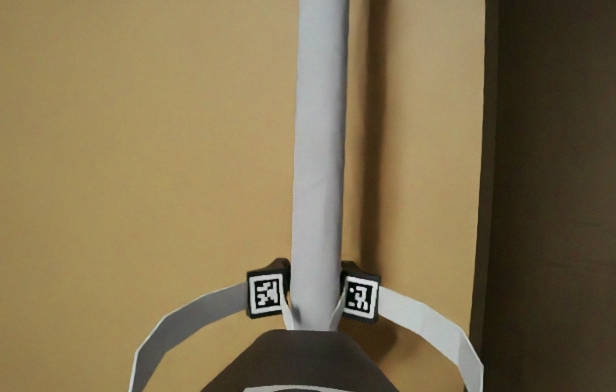

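Request:
execute_actions([
  {"r1":{"base":{"strafe_m":0.087},"joints":{"wrist_yaw_rad":-0.68,"arm_m":0.016},"pace":"slow"},"r2":{"base":{"translate_m":-0.48}}},
], cameras=[])

Request:
execute_actions([
  {"r1":{"base":{"strafe_m":0.087},"joints":{"wrist_yaw_rad":-0.76,"arm_m":0.008},"pace":"slow"},"r2":{"base":{"rotate_rad":-1.57},"pace":"slow"}},
], cameras=[])

Request:
execute_actions([
  {"r1":{"base":{"strafe_m":0.088},"joints":{"wrist_yaw_rad":-0.83},"pace":"slow"},"r2":{"joints":{"wrist_yaw_rad":0}}},
], cameras=[])

Request:
execute_actions([
  {"r1":{"base":{"strafe_m":0.088},"joints":{"wrist_yaw_rad":-0.87},"pace":"slow"},"r2":{"base":{"translate_m":0.3}}},
], cameras=["r2_wrist_camera","r2_head_camera","r2_head_left_camera"])

Scene clock: 92.60 s.
r1.base_odometry: x=+0.621 y=-0.656 heading=-1.595 (m, m, rad; r1's odometry frame)
r1.turned_by_wheels: +0.000 (rad since the last result)
r1.turned_by_imu: +0.001 (rad since the last result)
r1.base_tilt: forward=+0.1 right=-0.6 (deg)
r1.lidar_m: 0.61 1.08 1.52 1.50 1.56 1.61 0.78 0.72 1.62 1.55 0.40 0.37
r1.base_status: done
r1.joint_positions: lift_m=+0.800 arm_m=+0.017 wrist_yaw_rad=-0.683 wrist_pitch_rad=+0.011 wrist_roll_rad=-0.019 gripper_m=-0.029
r1.joint_status: all done
r1.motor_effort: lift_m=+22(22) arm_m=-6(16) wrist_yaw_rad=+8(62) wrist_pitch_rad=-5(5) wrist_roll_rad=-1(2) gripper_m=-16(24) wheel_0=-6(8) wheel_1=+4(9) wheel_2=+2(14) (%)
r1.hand_pose: x=+0.3568 y=-0.2498 z=+0.9748 quat_wxyz=(+0.942, -0.007, +0.008, -0.335) (m; r1's base frame)
r1.wrist_depth_mm: 387 330 289 176 229 216 1336 / 387 332 290 178 230 217 1308 / 389 332 291 182 232 219 1366 / 389 338 293 183 233 1464 1308 / 402 343 294 182 234 1499 1336 / 407 347 186 180 188 1430 1336 / 413 345 306 - 233 1464 1336
r2.base_odometry: x=+0.575 y=-1.154 heading=+2.201 (m, m, rad; r2's odometry frame)
r2.turned_by_wheels: +0.000 (rad since the last result)
r2.turned_by_imu: +0.002 (rad since the last result)
r2.base_tilt: forward=+0.1 right=+0.6 (deg)
r2.lidar_m: 1.96 0.41 0.77 0.73 0.75 1.07 1.12 1.18 1.66 1.10 0.72 2.03
r2.base_status: done
r2.joint_positions: lift_m=+0.900 arm_m=+0.004 wrist_yaw_rad=+1.090 wrist_pitch_rad=+0.154 wrist_roll_rad=+0.008 gripper_m=+0.030
r2.joint_status: not commanded
r2.motor_effort: lift_m=+21(21) arm_m=-7(7) wrist_yaw_rad=+1(1) wrist_pitch_rad=-12(11) wrist_roll_rad=+1(2) gripper_m=-18(20) wheel_0=-1(7) wheel_1=+0(7) wheel_2=+0(6) (%)
r2.hand_pose: x=+0.3839 y=+0.2124 z=+1.0337 quat_wxyz=(+0.853, -0.036, +0.068, +0.517) (m; r2's base frame)
r2.wrist_depth_mm: 569 621 683 759 854 991 1160 / 574 634 699 778 878 1025 1182 / 585 640 723 768 904 1060 1229 / 591 654 715 223 917 1078 1281 / 603 661 213 169 946 1118 1308 / 615 640 170 172 178 1138 1366 / 615 691 741 110 1008 1138 1430
pictures: none
No camera images: the call's "cameras" was empty. Leave "cameras" out to get every camera's image.

Scene clock: 95.47 s.
r1.base_odometry: x=+0.708 y=-0.658 heading=-1.595 (m, m, rad; r1's odometry frame)
r1.turned_by_wheels: +0.000 (rad since the last result)
r1.turned_by_imu: +0.000 (rad since the last result)
r1.base_tilt: forward=-0.1 right=-0.8 (deg)
r1.lidar_m: 0.67 1.09 1.47 1.38 1.47 1.61 1.54 0.47 0.59 1.65 0.37 0.34
r1.base_status: done
r1.joint_positions: lift_m=+0.800 arm_m=+0.009 wrist_yaw_rad=-0.763 wrist_pitch_rad=+0.011 wrist_roll_rad=-0.019 gripper_m=-0.029
r1.joint_status: all done
r1.motor_effort: lift_m=+21(21) arm_m=-6(13) wrist_yaw_rad=+8(56) wrist_pitch_rad=-5(5) wrist_roll_rad=-1(1) gripper_m=-19(24) wheel_0=-6(11) wheel_1=+5(11) wheel_2=+2(12) (%)
r1.hand_pose: x=+0.3282 y=-0.2625 z=+0.9748 quat_wxyz=(+0.928, -0.007, +0.009, -0.372) (m; r1's base frame)
r1.wrist_depth_mm: 404 340 293 176 228 216 1366 / 404 340 294 178 230 216 1336 / 402 343 294 182 232 219 1397 / 407 345 296 183 232 220 1366 / 413 349 298 182 234 1499 1366 / 415 353 185 180 188 1464 1397 / 424 357 309 - 232 1499 1366
r2.base_odometry: x=+0.575 y=-1.154 heading=+0.631 (m, m, rad; r2's odometry frame)
r2.turned_by_wheels: -1.570 (rad since the last result)
r2.turned_by_imu: -1.559 (rad since the last result)
r2.base_tilt: forward=+0.1 right=+0.6 (deg)
r2.lidar_m: 1.10 0.42 2.02 1.96 1.00 0.77 0.72 0.76 1.05 1.10 1.16 1.71
r2.base_status: done
r2.joint_positions: lift_m=+0.900 arm_m=+0.004 wrist_yaw_rad=+1.090 wrist_pitch_rad=+0.154 wrist_roll_rad=+0.008 gripper_m=+0.030
r2.joint_status: not commanded
r2.motor_effort: lift_m=+21(21) arm_m=-7(7) wrist_yaw_rad=+1(1) wrist_pitch_rad=-11(11) wrist_roll_rad=+0(1) gripper_m=-18(19) wheel_0=+0(4) wheel_1=+1(4) wheel_2=+2(4) (%)
r2.hand_pose: x=+0.3840 y=+0.2123 z=+1.0337 quat_wxyz=(+0.853, -0.036, +0.068, +0.517) (m; r2's base frame)
r2.wrist_depth_mm: - - - - - 1661 1464 / - - - - - 1618 1430 / - - - - 559 788 1499 / 1661 1808 1921 223 539 707 1397 / 1618 1808 213 169 574 1756 1430 / 1708 1756 170 171 177 1708 1537 / 1708 1708 1756 110 609 1708 1537
pictures: none
No camera images: the call's "cameras" was empty. Leave "cameras" out to get every camera's image.

Scene clock: 97.50 s.
r1.base_odometry: x=+0.795 y=-0.660 heading=-1.595 (m, m, rad; r1's odometry frame)
r1.turned_by_wheels: +0.000 (rad since the last result)
r1.turned_by_imu: +0.000 (rad since the last result)
r1.base_tilt: forward=-0.1 right=-0.7 (deg)
r1.lidar_m: 0.76 1.09 1.35 1.31 1.38 1.61 1.54 0.82 0.72 1.72 0.36 0.33
r1.base_status: done
r1.joint_positions: lift_m=+0.800 arm_m=+0.009 wrist_yaw_rad=-0.834 wrist_pitch_rad=+0.011 wrist_roll_rad=-0.019 gripper_m=-0.029
r1.joint_status: all done
r1.motor_effort: lift_m=+22(21) arm_m=-6(6) wrist_yaw_rad=+11(39) wrist_pitch_rad=-4(5) wrist_roll_rad=+0(1) gripper_m=-18(20) wheel_0=-7(9) wheel_1=+5(9) wheel_2=+1(6) (%)
r1.hand_pose: x=+0.3091 y=-0.2724 z=+0.9748 quat_wxyz=(+0.914, -0.006, +0.009, -0.405) (m; r1's base frame)
r1.wrist_depth_mm: 424 353 300 174 229 211 1366 / 424 353 297 176 229 213 1430 / 424 355 301 180 233 216 1430 / 433 359 303 183 233 217 1397 / 436 362 304 186 234 218 1464 / 445 366 186 179 185 221 1430 / 452 368 314 - 231 1537 1464
r2.base_odometry: x=+0.575 y=-1.154 heading=+0.631 (m, m, rad; r2's odometry frame)
r2.turned_by_wheels: +0.000 (rad since the last result)
r2.turned_by_imu: +0.000 (rad since the last result)
r2.base_tilt: forward=+0.1 right=+0.6 (deg)
r2.lidar_m: 0.42 0.83 0.89 1.97 1.02 0.76 0.71 0.77 1.05 1.12 1.17 1.68
r2.base_status: not commanded
r2.joint_positions: lift_m=+0.900 arm_m=+0.004 wrist_yaw_rad=+0.001 wrist_pitch_rad=+0.154 wrist_roll_rad=+0.008 gripper_m=+0.030
r2.joint_status: all done
r2.motor_effort: lift_m=+21(21) arm_m=-7(8) wrist_yaw_rad=+0(7) wrist_pitch_rad=-11(11) wrist_roll_rad=-2(0) gripper_m=-17(18) wheel_0=+0(0) wheel_1=+1(1) wheel_2=+2(2) (%)
r2.hand_pose: x=+0.4597 y=-0.0873 z=+1.0337 quat_wxyz=(+0.997, +0.004, +0.077, +0.000) (m; r2's base frame)
r2.wrist_depth_mm: 1537 1118 - - 1576 1499 1499 / 1537 1118 - - 1576 1576 1576 / 1618 1366 - - 1576 1576 1618 / 1618 991 - 222 1661 1661 1576 / 1661 991 213 169 1618 1708 1537 / 1708 866 170 171 177 1708 1576 / 1708 917 1708 110 1708 1661 1537
pictures: none
No camera images: the call's "cameras" was empty. Leave "cameras" out to get every camera's image.

Scene clock: 99.97 s.
r1.base_odometry: x=+0.883 y=-0.662 heading=-1.595 (m, m, rad; r1's odometry frame)
r1.turned_by_wheels: +0.000 (rad since the last result)
r1.turned_by_imu: +0.000 (rad since the last result)
r1.base_tilt: forward=+0.0 right=-0.8 (deg)
r1.lidar_m: 0.85 1.09 1.28 1.22 1.27 1.61 1.53 0.71 0.65 0.71 0.34 0.33
r1.base_status: done
r1.joint_positions: lift_m=+0.800 arm_m=+0.009 wrist_yaw_rad=-0.874 wrist_pitch_rad=+0.011 wrist_roll_rad=-0.019 gripper_m=-0.029
r1.joint_status: all done
r1.on_its_own: wrist_yaw_rad is at rest, and its effort (+16) is outside its rest range (-13 to +13)
r1.motor_effort: lift_m=+22(22) arm_m=-6(6) wrist_yaw_rad=+16(20) wrist_pitch_rad=-5(5) wrist_roll_rad=-1(1) gripper_m=-20(21) wheel_0=-7(11) wheel_1=+4(9) wheel_2=+0(3) (%)
r1.hand_pose: x=+0.2980 y=-0.2773 z=+0.9748 quat_wxyz=(+0.906, -0.006, +0.009, -0.423) (m; r1's base frame)
r1.wrist_depth_mm: 480 382 309 175 229 208 1499 / 484 382 314 176 229 209 1499 / 484 384 312 178 232 211 1499 / 488 384 314 181 231 211 1499 / 496 387 317 186 233 212 1537 / 500 394 185 179 186 216 1537 / 512 397 330 - 229 216 1499
r2.base_odometry: x=+0.818 y=-0.977 heading=+0.631 (m, m, rad; r2's odometry frame)
r2.turned_by_wheels: +0.000 (rad since the last result)
r2.turned_by_imu: -0.002 (rad since the last result)
r2.base_tilt: forward=+0.1 right=+0.6 (deg)
r2.lidar_m: 0.45 0.74 0.68 1.95 1.45 1.07 1.01 1.07 1.19 1.11 1.19 1.66
r2.base_status: done
r2.joint_positions: lift_m=+0.900 arm_m=+0.004 wrist_yaw_rad=+0.000 wrist_pitch_rad=+0.154 wrist_roll_rad=+0.008 gripper_m=+0.030
r2.joint_status: not commanded
r2.motor_effort: lift_m=+21(21) arm_m=-7(7) wrist_yaw_rad=+1(0) wrist_pitch_rad=-11(11) wrist_roll_rad=-1(2) gripper_m=-18(18) wheel_0=+1(5) wheel_1=+1(6) wheel_2=+1(6) (%)
r2.hand_pose: x=+0.4597 y=-0.0873 z=+1.0337 quat_wxyz=(+0.997, +0.004, +0.077, +0.000) (m; r2's base frame)
r2.wrist_depth_mm: 732 - - - 1255 1281 1255 / 732 - - - 1308 1281 1308 / 732 1308 - - 1308 1308 1308 / 715 1308 - 223 1336 1366 1366 / 723 1255 213 169 1336 1366 1397 / 715 946 170 171 177 1397 1430 / 668 1255 1708 110 1430 1430 1430
pictures: r2_head_camera, r2_head_left_camera, r2_wrist_camera
camera_calibration (this result's frames):
r2_wrist_camera: T_world_to_cam=[[-0.0183313, -0.999631, -0.0200642, -0.0633079], [-0.137141, 0.0223918, -0.990298, 1.14724], [0.990382, -0.0154018, -0.1375, -0.0866622], [0, 0, 0, 1]] pos_world=[0.242001, -0.0903079, 1.12292]
Images, in order (width x height): r2_head_camera 420x560, r2_head_left_camera 420x672, r2_wrist_camera 616x392.

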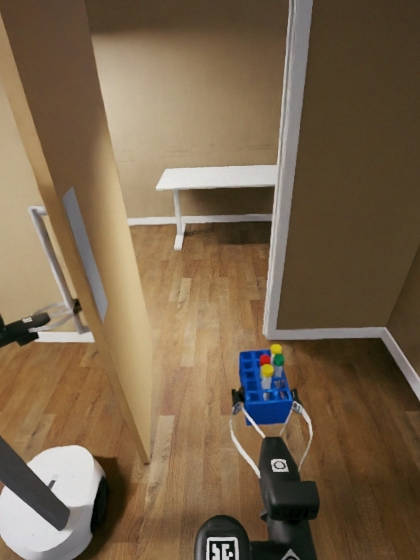

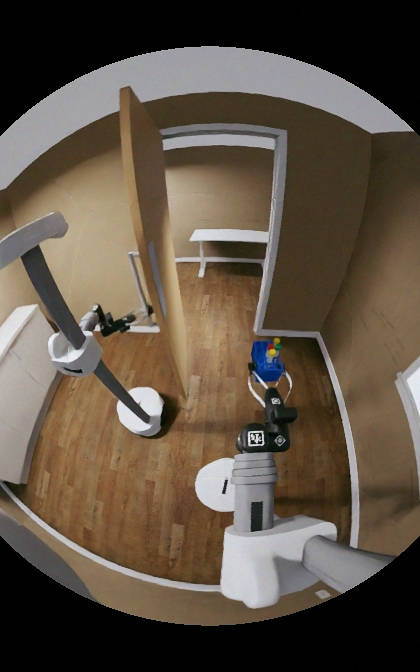

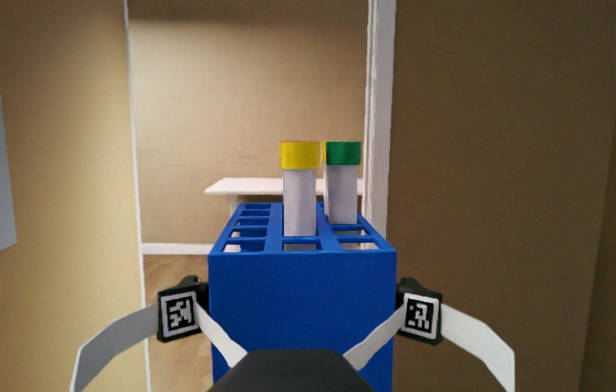

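Request:
execute_actions([
  {"r1":{"base":{"strafe_m":0.05},"pace":"slow"},"r2":{"base":{"strafe_m":0.05}}},
], cameras=[])

Request:
execute_actions([
  {"r2":{"base":{"translate_m":1.1}}},
], cameras=["r2_head_camera"])

Scene clock: 103.97 s.
r1.base_odometry: x=+0.933 y=-0.664 heading=-1.596 (m, m, rad; r1's odometry frame)
r1.turned_by_wheels: +0.000 (rad since the last result)
r1.turned_by_imu: +0.000 (rad since the last result)
r1.base_tilt: forward=+0.1 right=-0.7 (deg)
r1.lidar_m: 0.99 1.06 1.19 1.16 1.24 1.61 1.54 0.73 0.66 0.70 0.33 0.31
r1.base_status: done
r1.joint_positions: lift_m=+0.800 arm_m=+0.009 wrist_yaw_rad=-0.875 wrist_pitch_rad=+0.011 wrist_roll_rad=-0.019 gripper_m=-0.029
r1.joint_status: not commanded
r1.on_its_own: wrist_yaw_rad is at rest, and its effort (+17) is outside its rest range (-13 to +13)
r1.motor_effort: lift_m=+22(21) arm_m=-5(6) wrist_yaw_rad=+17(15) wrist_pitch_rad=-5(5) wrist_roll_rad=+0(1) gripper_m=-18(20) wheel_0=-7(9) wheel_1=+5(9) wheel_2=+0(1) (%)
r1.hand_pose: x=+0.2975 y=-0.2775 z=+0.9748 quat_wxyz=(+0.906, -0.006, +0.009, -0.424) (m; r1's base frame)
r1.wrist_depth_mm: 554 413 325 176 229 201 1464 / 559 413 322 176 228 202 1537 / 554 415 327 178 229 204 1537 / 559 415 325 179 230 204 1537 / 564 421 329 182 227 208 1499 / 574 427 186 179 186 206 1537 / 591 430 347 - 229 211 1576
r2.base_odometry: x=+0.788 y=-0.937 heading=+0.631 (m, m, rad; r2's odometry frame)
r2.turned_by_wheels: +0.000 (rad since the last result)
r2.turned_by_imu: +0.000 (rad since the last result)
r2.base_tilt: forward=+0.1 right=+0.6 (deg)
r2.lidar_m: 0.44 0.75 0.68 1.91 1.45 1.08 1.00 1.08 1.20 1.15 1.23 1.63
r2.base_status: done
r2.joint_positions: lift_m=+0.900 arm_m=+0.004 wrist_yaw_rad=+0.000 wrist_pitch_rad=+0.154 wrist_roll_rad=+0.008 gripper_m=+0.030
r2.joint_status: not commanded
r2.motor_effort: lift_m=+21(21) arm_m=-8(7) wrist_yaw_rad=+1(0) wrist_pitch_rad=-10(11) wrist_roll_rad=+0(1) gripper_m=-17(18) wheel_0=+0(7) wheel_1=-2(5) wheel_2=+0(0) (%)
r2.hand_pose: x=+0.4597 y=-0.0874 z=+1.0337 quat_wxyz=(+0.997, +0.004, +0.077, +0.000) (m; r2's base frame)
r2.wrist_depth_mm: 707 1182 - - 1281 1281 1255 / 707 1182 - - 1308 1281 1308 / 715 1160 - - 1281 1308 1308 / 707 1160 - 223 1336 1366 1366 / 699 1138 212 169 1366 1366 1397 / 707 904 170 171 177 1397 1397 / 668 1160 1708 110 1464 1430 1464
pictures: none
No camera images: the call's "cameras" was empty. Leave "cameras" out to get every camera's image.

Scene clock: 109.13 s.
r1.base_odometry: x=+0.933 y=-0.664 heading=-1.596 (m, m, rad; r1's odometry frame)
r1.turned_by_wheels: +0.000 (rad since the last result)
r1.turned_by_imu: +0.000 (rad since the last result)
r1.base_tilt: forward=-0.1 right=-0.7 (deg)
r1.lidar_m: 0.98 1.10 1.19 1.17 1.22 1.60 1.54 1.62 1.94 1.88 0.35 0.31
r1.base_status: not commanded
r1.joint_positions: lift_m=+0.800 arm_m=+0.009 wrist_yaw_rad=-0.875 wrist_pitch_rad=+0.011 wrist_roll_rad=-0.019 gripper_m=-0.029
r1.joint_status: not commanded
r1.on_its_own: wrist_yaw_rad is at rest, and its effort (+14) is outside its rest range (-13 to +13)
r1.motor_effort: lift_m=+21(22) arm_m=-5(5) wrist_yaw_rad=+14(16) wrist_pitch_rad=-5(4) wrist_roll_rad=+0(0) gripper_m=-19(16) wheel_0=-7(7) wheel_1=+5(5) wheel_2=-1(0) (%)
r1.hand_pose: x=+0.2975 y=-0.2775 z=+0.9748 quat_wxyz=(+0.906, -0.006, +0.009, -0.424) (m; r1's base frame)
r1.wrist_depth_mm: 559 413 324 176 227 201 1499 / 554 413 322 176 229 203 1499 / 554 418 325 177 230 204 1537 / 559 415 327 180 232 204 1576 / 564 424 330 182 227 208 1537 / 574 424 186 179 186 205 1499 / 585 433 345 - 228 210 1537
r2.base_odometry: x=+1.676 y=-0.288 heading=+0.631 (m, m, rad; r2's odometry frame)
r2.turned_by_wheels: +0.000 (rad since the last result)
r2.turned_by_imu: -0.006 (rad since the last result)
r2.base_tilt: forward=+0.1 right=+0.7 (deg)
r2.lidar_m: 0.44 0.60 0.40 0.35 0.39 0.52 2.12 1.71 1.26 1.23 0.71 0.61
r2.base_status: done
r2.joint_positions: lift_m=+0.900 arm_m=+0.004 wrist_yaw_rad=+0.000 wrist_pitch_rad=+0.154 wrist_roll_rad=+0.008 gripper_m=+0.030
r2.joint_status: not commanded
r2.motor_effort: lift_m=+21(21) arm_m=-7(7) wrist_yaw_rad=+1(1) wrist_pitch_rad=-10(10) wrist_roll_rad=-1(1) gripper_m=-18(18) wheel_0=+0(8) wheel_1=+0(3) wheel_2=+0(5) (%)
r2.hand_pose: x=+0.4597 y=-0.0874 z=+1.0337 quat_wxyz=(+0.997, +0.004, +0.077, +0.000) (m; r2's base frame)
r2.wrist_depth_mm: - - - - - - 1661 / - - - - - - 1618 / - - - - - - 1661 / - - - 223 - - 1708 / - - 212 169 1576 - 1618 / - - 171 171 177 - 1661 / 1863 1661 1708 110 1756 1661 1661
pictures: r2_head_camera
Images, in order (width x height): r2_head_camera 420x560.

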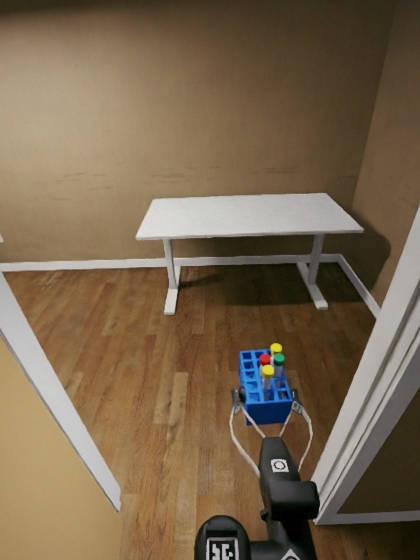

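Request:
execute_actions([
  {"r2":{"base":{"translate_m":0.9}}},
], cameras=[])

Request:
execute_actions([
  {"r1":{"base":{"strafe_m":-0.138},"joints":{"wrist_yaw_rad":-0.83},"pace":"slow"},"r2":{"base":{"translate_m":0.4},"joints":{"arm_m":0.2,"lift_m":0.8}}},
], cameras=[])

Request:
execute_actions([
  {"r1":{"base":{"strafe_m":-0.088},"joints":{"wrist_yaw_rad":-0.76},"pace":"slow"},"r2":{"joints":{"lift_m":0.74}}},
], cameras=["r2_head_camera","r2_wrist_camera"])

Scene clock: 116.87 s.
r1.base_odometry: x=+0.933 y=-0.664 heading=-1.596 (m, m, rad; r1's odometry frame)
r1.turned_by_wheels: +0.000 (rad since the last result)
r1.turned_by_imu: +0.001 (rad since the last result)
r1.base_tilt: forward=-0.1 right=-0.6 (deg)
r1.lidar_m: 0.99 1.09 1.20 1.16 1.23 1.61 1.53 1.60 1.97 1.88 0.34 0.33
r1.base_status: not commanded
r1.joint_positions: lift_m=+0.800 arm_m=+0.009 wrist_yaw_rad=-0.875 wrist_pitch_rad=+0.011 wrist_roll_rad=-0.019 gripper_m=-0.029
r1.joint_status: not commanded
r1.on_its_own: wrist_yaw_rad is at rest, and its effort (+16) is outside its rest range (-13 to +13)
r1.motor_effort: lift_m=+21(21) arm_m=-5(5) wrist_yaw_rad=+16(17) wrist_pitch_rad=-5(5) wrist_roll_rad=+0(1) gripper_m=-17(17) wheel_0=-7(7) wheel_1=+5(5) wheel_2=+0(1) (%)
r1.hand_pose: x=+0.2975 y=-0.2775 z=+0.9748 quat_wxyz=(+0.906, -0.006, +0.009, -0.424) (m; r1's base frame)
r1.wrist_depth_mm: 554 415 324 177 227 202 1499 / 554 415 324 177 229 202 1576 / 559 413 324 177 231 204 1537 / 564 415 327 179 232 204 1576 / 564 424 330 183 226 208 1576 / 580 424 186 179 186 206 1576 / 585 430 345 - 227 210 1499
r2.base_odometry: x=+2.403 y=+0.243 heading=+0.631 (m, m, rad; r2's odometry frame)
r2.turned_by_wheels: +0.000 (rad since the last result)
r2.turned_by_imu: -0.006 (rad since the last result)
r2.base_tilt: forward=+0.1 right=+0.6 (deg)
r2.lidar_m: 0.46 0.99 2.48 1.06 0.55 0.61 3.06 0.55 0.47 1.14 1.29 0.98
r2.base_status: done
r2.joint_positions: lift_m=+0.900 arm_m=+0.004 wrist_yaw_rad=+0.000 wrist_pitch_rad=+0.154 wrist_roll_rad=+0.008 gripper_m=+0.030
r2.joint_status: not commanded
r2.motor_effort: lift_m=+21(21) arm_m=-7(7) wrist_yaw_rad=+1(1) wrist_pitch_rad=-11(10) wrist_roll_rad=-1(1) gripper_m=-18(18) wheel_0=-2(9) wheel_1=+0(4) wheel_2=+0(8) (%)
r2.hand_pose: x=+0.4597 y=-0.0874 z=+1.0337 quat_wxyz=(+0.997, +0.004, +0.077, +0.000) (m; r2's base frame)
r2.wrist_depth_mm: 1397 1397 1397 1397 1397 1430 1430 / 1430 1430 1430 1464 1430 1430 1464 / 1430 1430 1464 1499 1464 1464 1464 / 1499 1464 1464 220 1499 1499 1499 / 1499 1281 213 169 1098 1336 1464 / 878 831 170 171 177 878 904 / 1576 1138 759 110 1182 1205 1430
pictures: none
No camera images: the call's "cameras" was empty. Leave "cameras" out to get every camera's image.

Scene clock: 119.70 s.
r1.base_odometry: x=+0.795 y=-0.660 heading=-1.596 (m, m, rad; r1's odometry frame)
r1.turned_by_wheels: -0.001 (rad since the last result)
r1.turned_by_imu: -0.001 (rad since the last result)
r1.base_tilt: forward=-0.1 right=-0.7 (deg)
r1.lidar_m: 0.75 1.07 1.37 1.31 1.39 1.60 1.54 1.63 1.79 1.75 0.35 0.34
r1.base_status: done
r1.joint_positions: lift_m=+0.800 arm_m=+0.009 wrist_yaw_rad=-0.832 wrist_pitch_rad=+0.011 wrist_roll_rad=-0.019 gripper_m=-0.029
r1.joint_status: all done
r1.motor_effort: lift_m=+21(21) arm_m=-4(5) wrist_yaw_rad=+6(31) wrist_pitch_rad=-5(5) wrist_roll_rad=+0(0) gripper_m=-19(21) wheel_0=-3(6) wheel_1=-4(8) wheel_2=-2(5) (%)
r1.hand_pose: x=+0.3092 y=-0.2721 z=+0.9748 quat_wxyz=(+0.915, -0.007, +0.009, -0.404) (m; r1's base frame)
r1.wrist_depth_mm: 424 353 300 175 229 211 1430 / 421 353 300 176 230 215 1430 / 427 355 300 180 231 217 1499 / 430 359 304 183 234 218 1430 / 439 359 304 185 234 220 1430 / 442 364 186 179 186 229 1464 / 445 368 315 - 231 1499 1430
r2.base_odometry: x=+2.726 y=+0.479 heading=+0.631 (m, m, rad; r2's odometry frame)
r2.turned_by_wheels: +0.000 (rad since the last result)
r2.turned_by_imu: -0.002 (rad since the last result)
r2.base_tilt: forward=+0.1 right=+0.6 (deg)
r2.lidar_m: 0.55 0.59 1.92 2.52 0.99 0.82 1.27 0.77 0.98 1.22 0.80 0.59
r2.base_status: done
r2.joint_positions: lift_m=+0.800 arm_m=+0.199 wrist_yaw_rad=+0.000 wrist_pitch_rad=+0.154 wrist_roll_rad=+0.008 gripper_m=+0.030
r2.joint_status: all done
r2.motor_effort: lift_m=+13(20) arm_m=+7(8) wrist_yaw_rad=+1(2) wrist_pitch_rad=-11(11) wrist_roll_rad=+0(1) gripper_m=-17(18) wheel_0=+0(4) wheel_1=-1(7) wheel_2=+0(11) (%)
r2.hand_pose: x=+0.6547 y=-0.0874 z=+0.9344 quat_wxyz=(+0.997, +0.004, +0.077, +0.000) (m; r2's base frame)
r2.wrist_depth_mm: 842 842 842 854 866 854 854 / 854 866 854 891 878 878 891 / 878 878 878 891 891 891 917 / 891 904 891 221 917 917 931 / 917 904 213 169 831 931 946 / 661 615 170 171 177 668 676 / 492 455 455 110 462 462 508
pictures: none
No camera images: the call's "cameras" was empty. Leave "cameras" out to get every camera's image.

Scene clock: 121.73 s.
r1.base_odometry: x=+0.707 y=-0.658 heading=-1.597 (m, m, rad; r1's odometry frame)
r1.turned_by_wheels: +0.000 (rad since the last result)
r1.turned_by_imu: +0.000 (rad since the last result)
r1.base_tilt: forward=+0.0 right=-0.7 (deg)
r1.lidar_m: 0.65 1.09 1.46 1.40 1.47 1.60 1.54 1.60 1.72 1.66 0.37 0.34
r1.base_status: done
r1.joint_positions: lift_m=+0.800 arm_m=+0.009 wrist_yaw_rad=-0.759 wrist_pitch_rad=+0.011 wrist_roll_rad=-0.019 gripper_m=-0.029
r1.joint_status: all done
r1.motor_effort: lift_m=+22(22) arm_m=-3(4) wrist_yaw_rad=-2(40) wrist_pitch_rad=-5(5) wrist_roll_rad=+0(1) gripper_m=-18(24) wheel_0=-1(6) wheel_1=-3(7) wheel_2=+0(5) (%)
r1.hand_pose: x=+0.3285 y=-0.2620 z=+0.9747 quat_wxyz=(+0.929, -0.007, +0.009, -0.370) (m; r1's base frame)
r1.wrist_depth_mm: 402 342 291 176 228 216 1397 / 404 342 291 179 229 216 1397 / 407 343 297 183 232 217 1336 / 407 345 297 182 233 219 1430 / 415 351 298 181 235 1464 1366 / 424 353 186 181 187 1464 1397 / 427 355 309 - 232 1464 1336
r2.base_odometry: x=+2.726 y=+0.479 heading=+0.631 (m, m, rad; r2's odometry frame)
r2.turned_by_wheels: +0.000 (rad since the last result)
r2.turned_by_imu: +0.000 (rad since the last result)
r2.base_tilt: forward=+0.1 right=+0.6 (deg)
r2.lidar_m: 0.56 0.55 1.93 2.52 1.00 0.83 1.17 0.77 0.97 1.23 0.79 0.57
r2.base_status: not commanded
r2.joint_positions: lift_m=+0.740 arm_m=+0.199 wrist_yaw_rad=+0.000 wrist_pitch_rad=+0.154 wrist_roll_rad=+0.008 gripper_m=+0.030
r2.joint_status: all done
r2.motor_effort: lift_m=+13(14) arm_m=+7(7) wrist_yaw_rad=+1(2) wrist_pitch_rad=-12(11) wrist_roll_rad=-1(1) gripper_m=-19(17) wheel_0=+0(0) wheel_1=-1(1) wheel_2=+0(0) (%)
r2.hand_pose: x=+0.6547 y=-0.0874 z=+0.8744 quat_wxyz=(+0.997, +0.004, +0.077, +0.000) (m; r2's base frame)
r2.wrist_depth_mm: 854 842 854 854 866 866 866 / 854 866 854 878 866 878 878 / 878 878 891 891 891 904 904 / 904 891 904 223 917 917 931 / 759 768 213 169 661 788 809 / 525 496 170 171 177 539 535 / 397 366 366 110 368 370 407
pictures: r2_head_camera, r2_wrist_camera
camera_calibration (this result's frames):
r2_wrist_camera: T_world_to_cam=[[-0.0184886, -0.999628, -0.0200615, -0.0628737], [-0.137282, 0.022413, -0.990278, 1.01622], [0.990359, -0.0155548, -0.137645, -0.301602], [0, 0, 0, 1]] pos_world=[0.437041, -0.0903183, 0.96357]
Images, in order (width x height): r2_head_camera 420x560, r2_wrist_camera 616x392.

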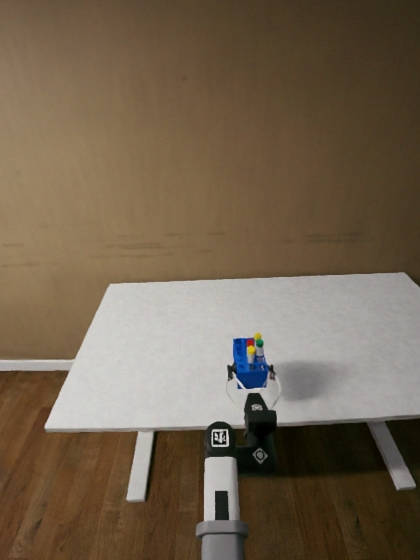

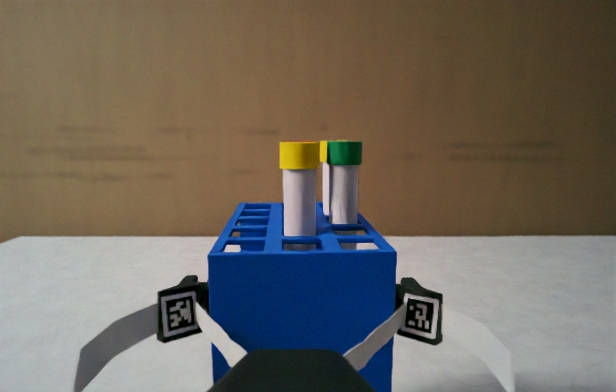

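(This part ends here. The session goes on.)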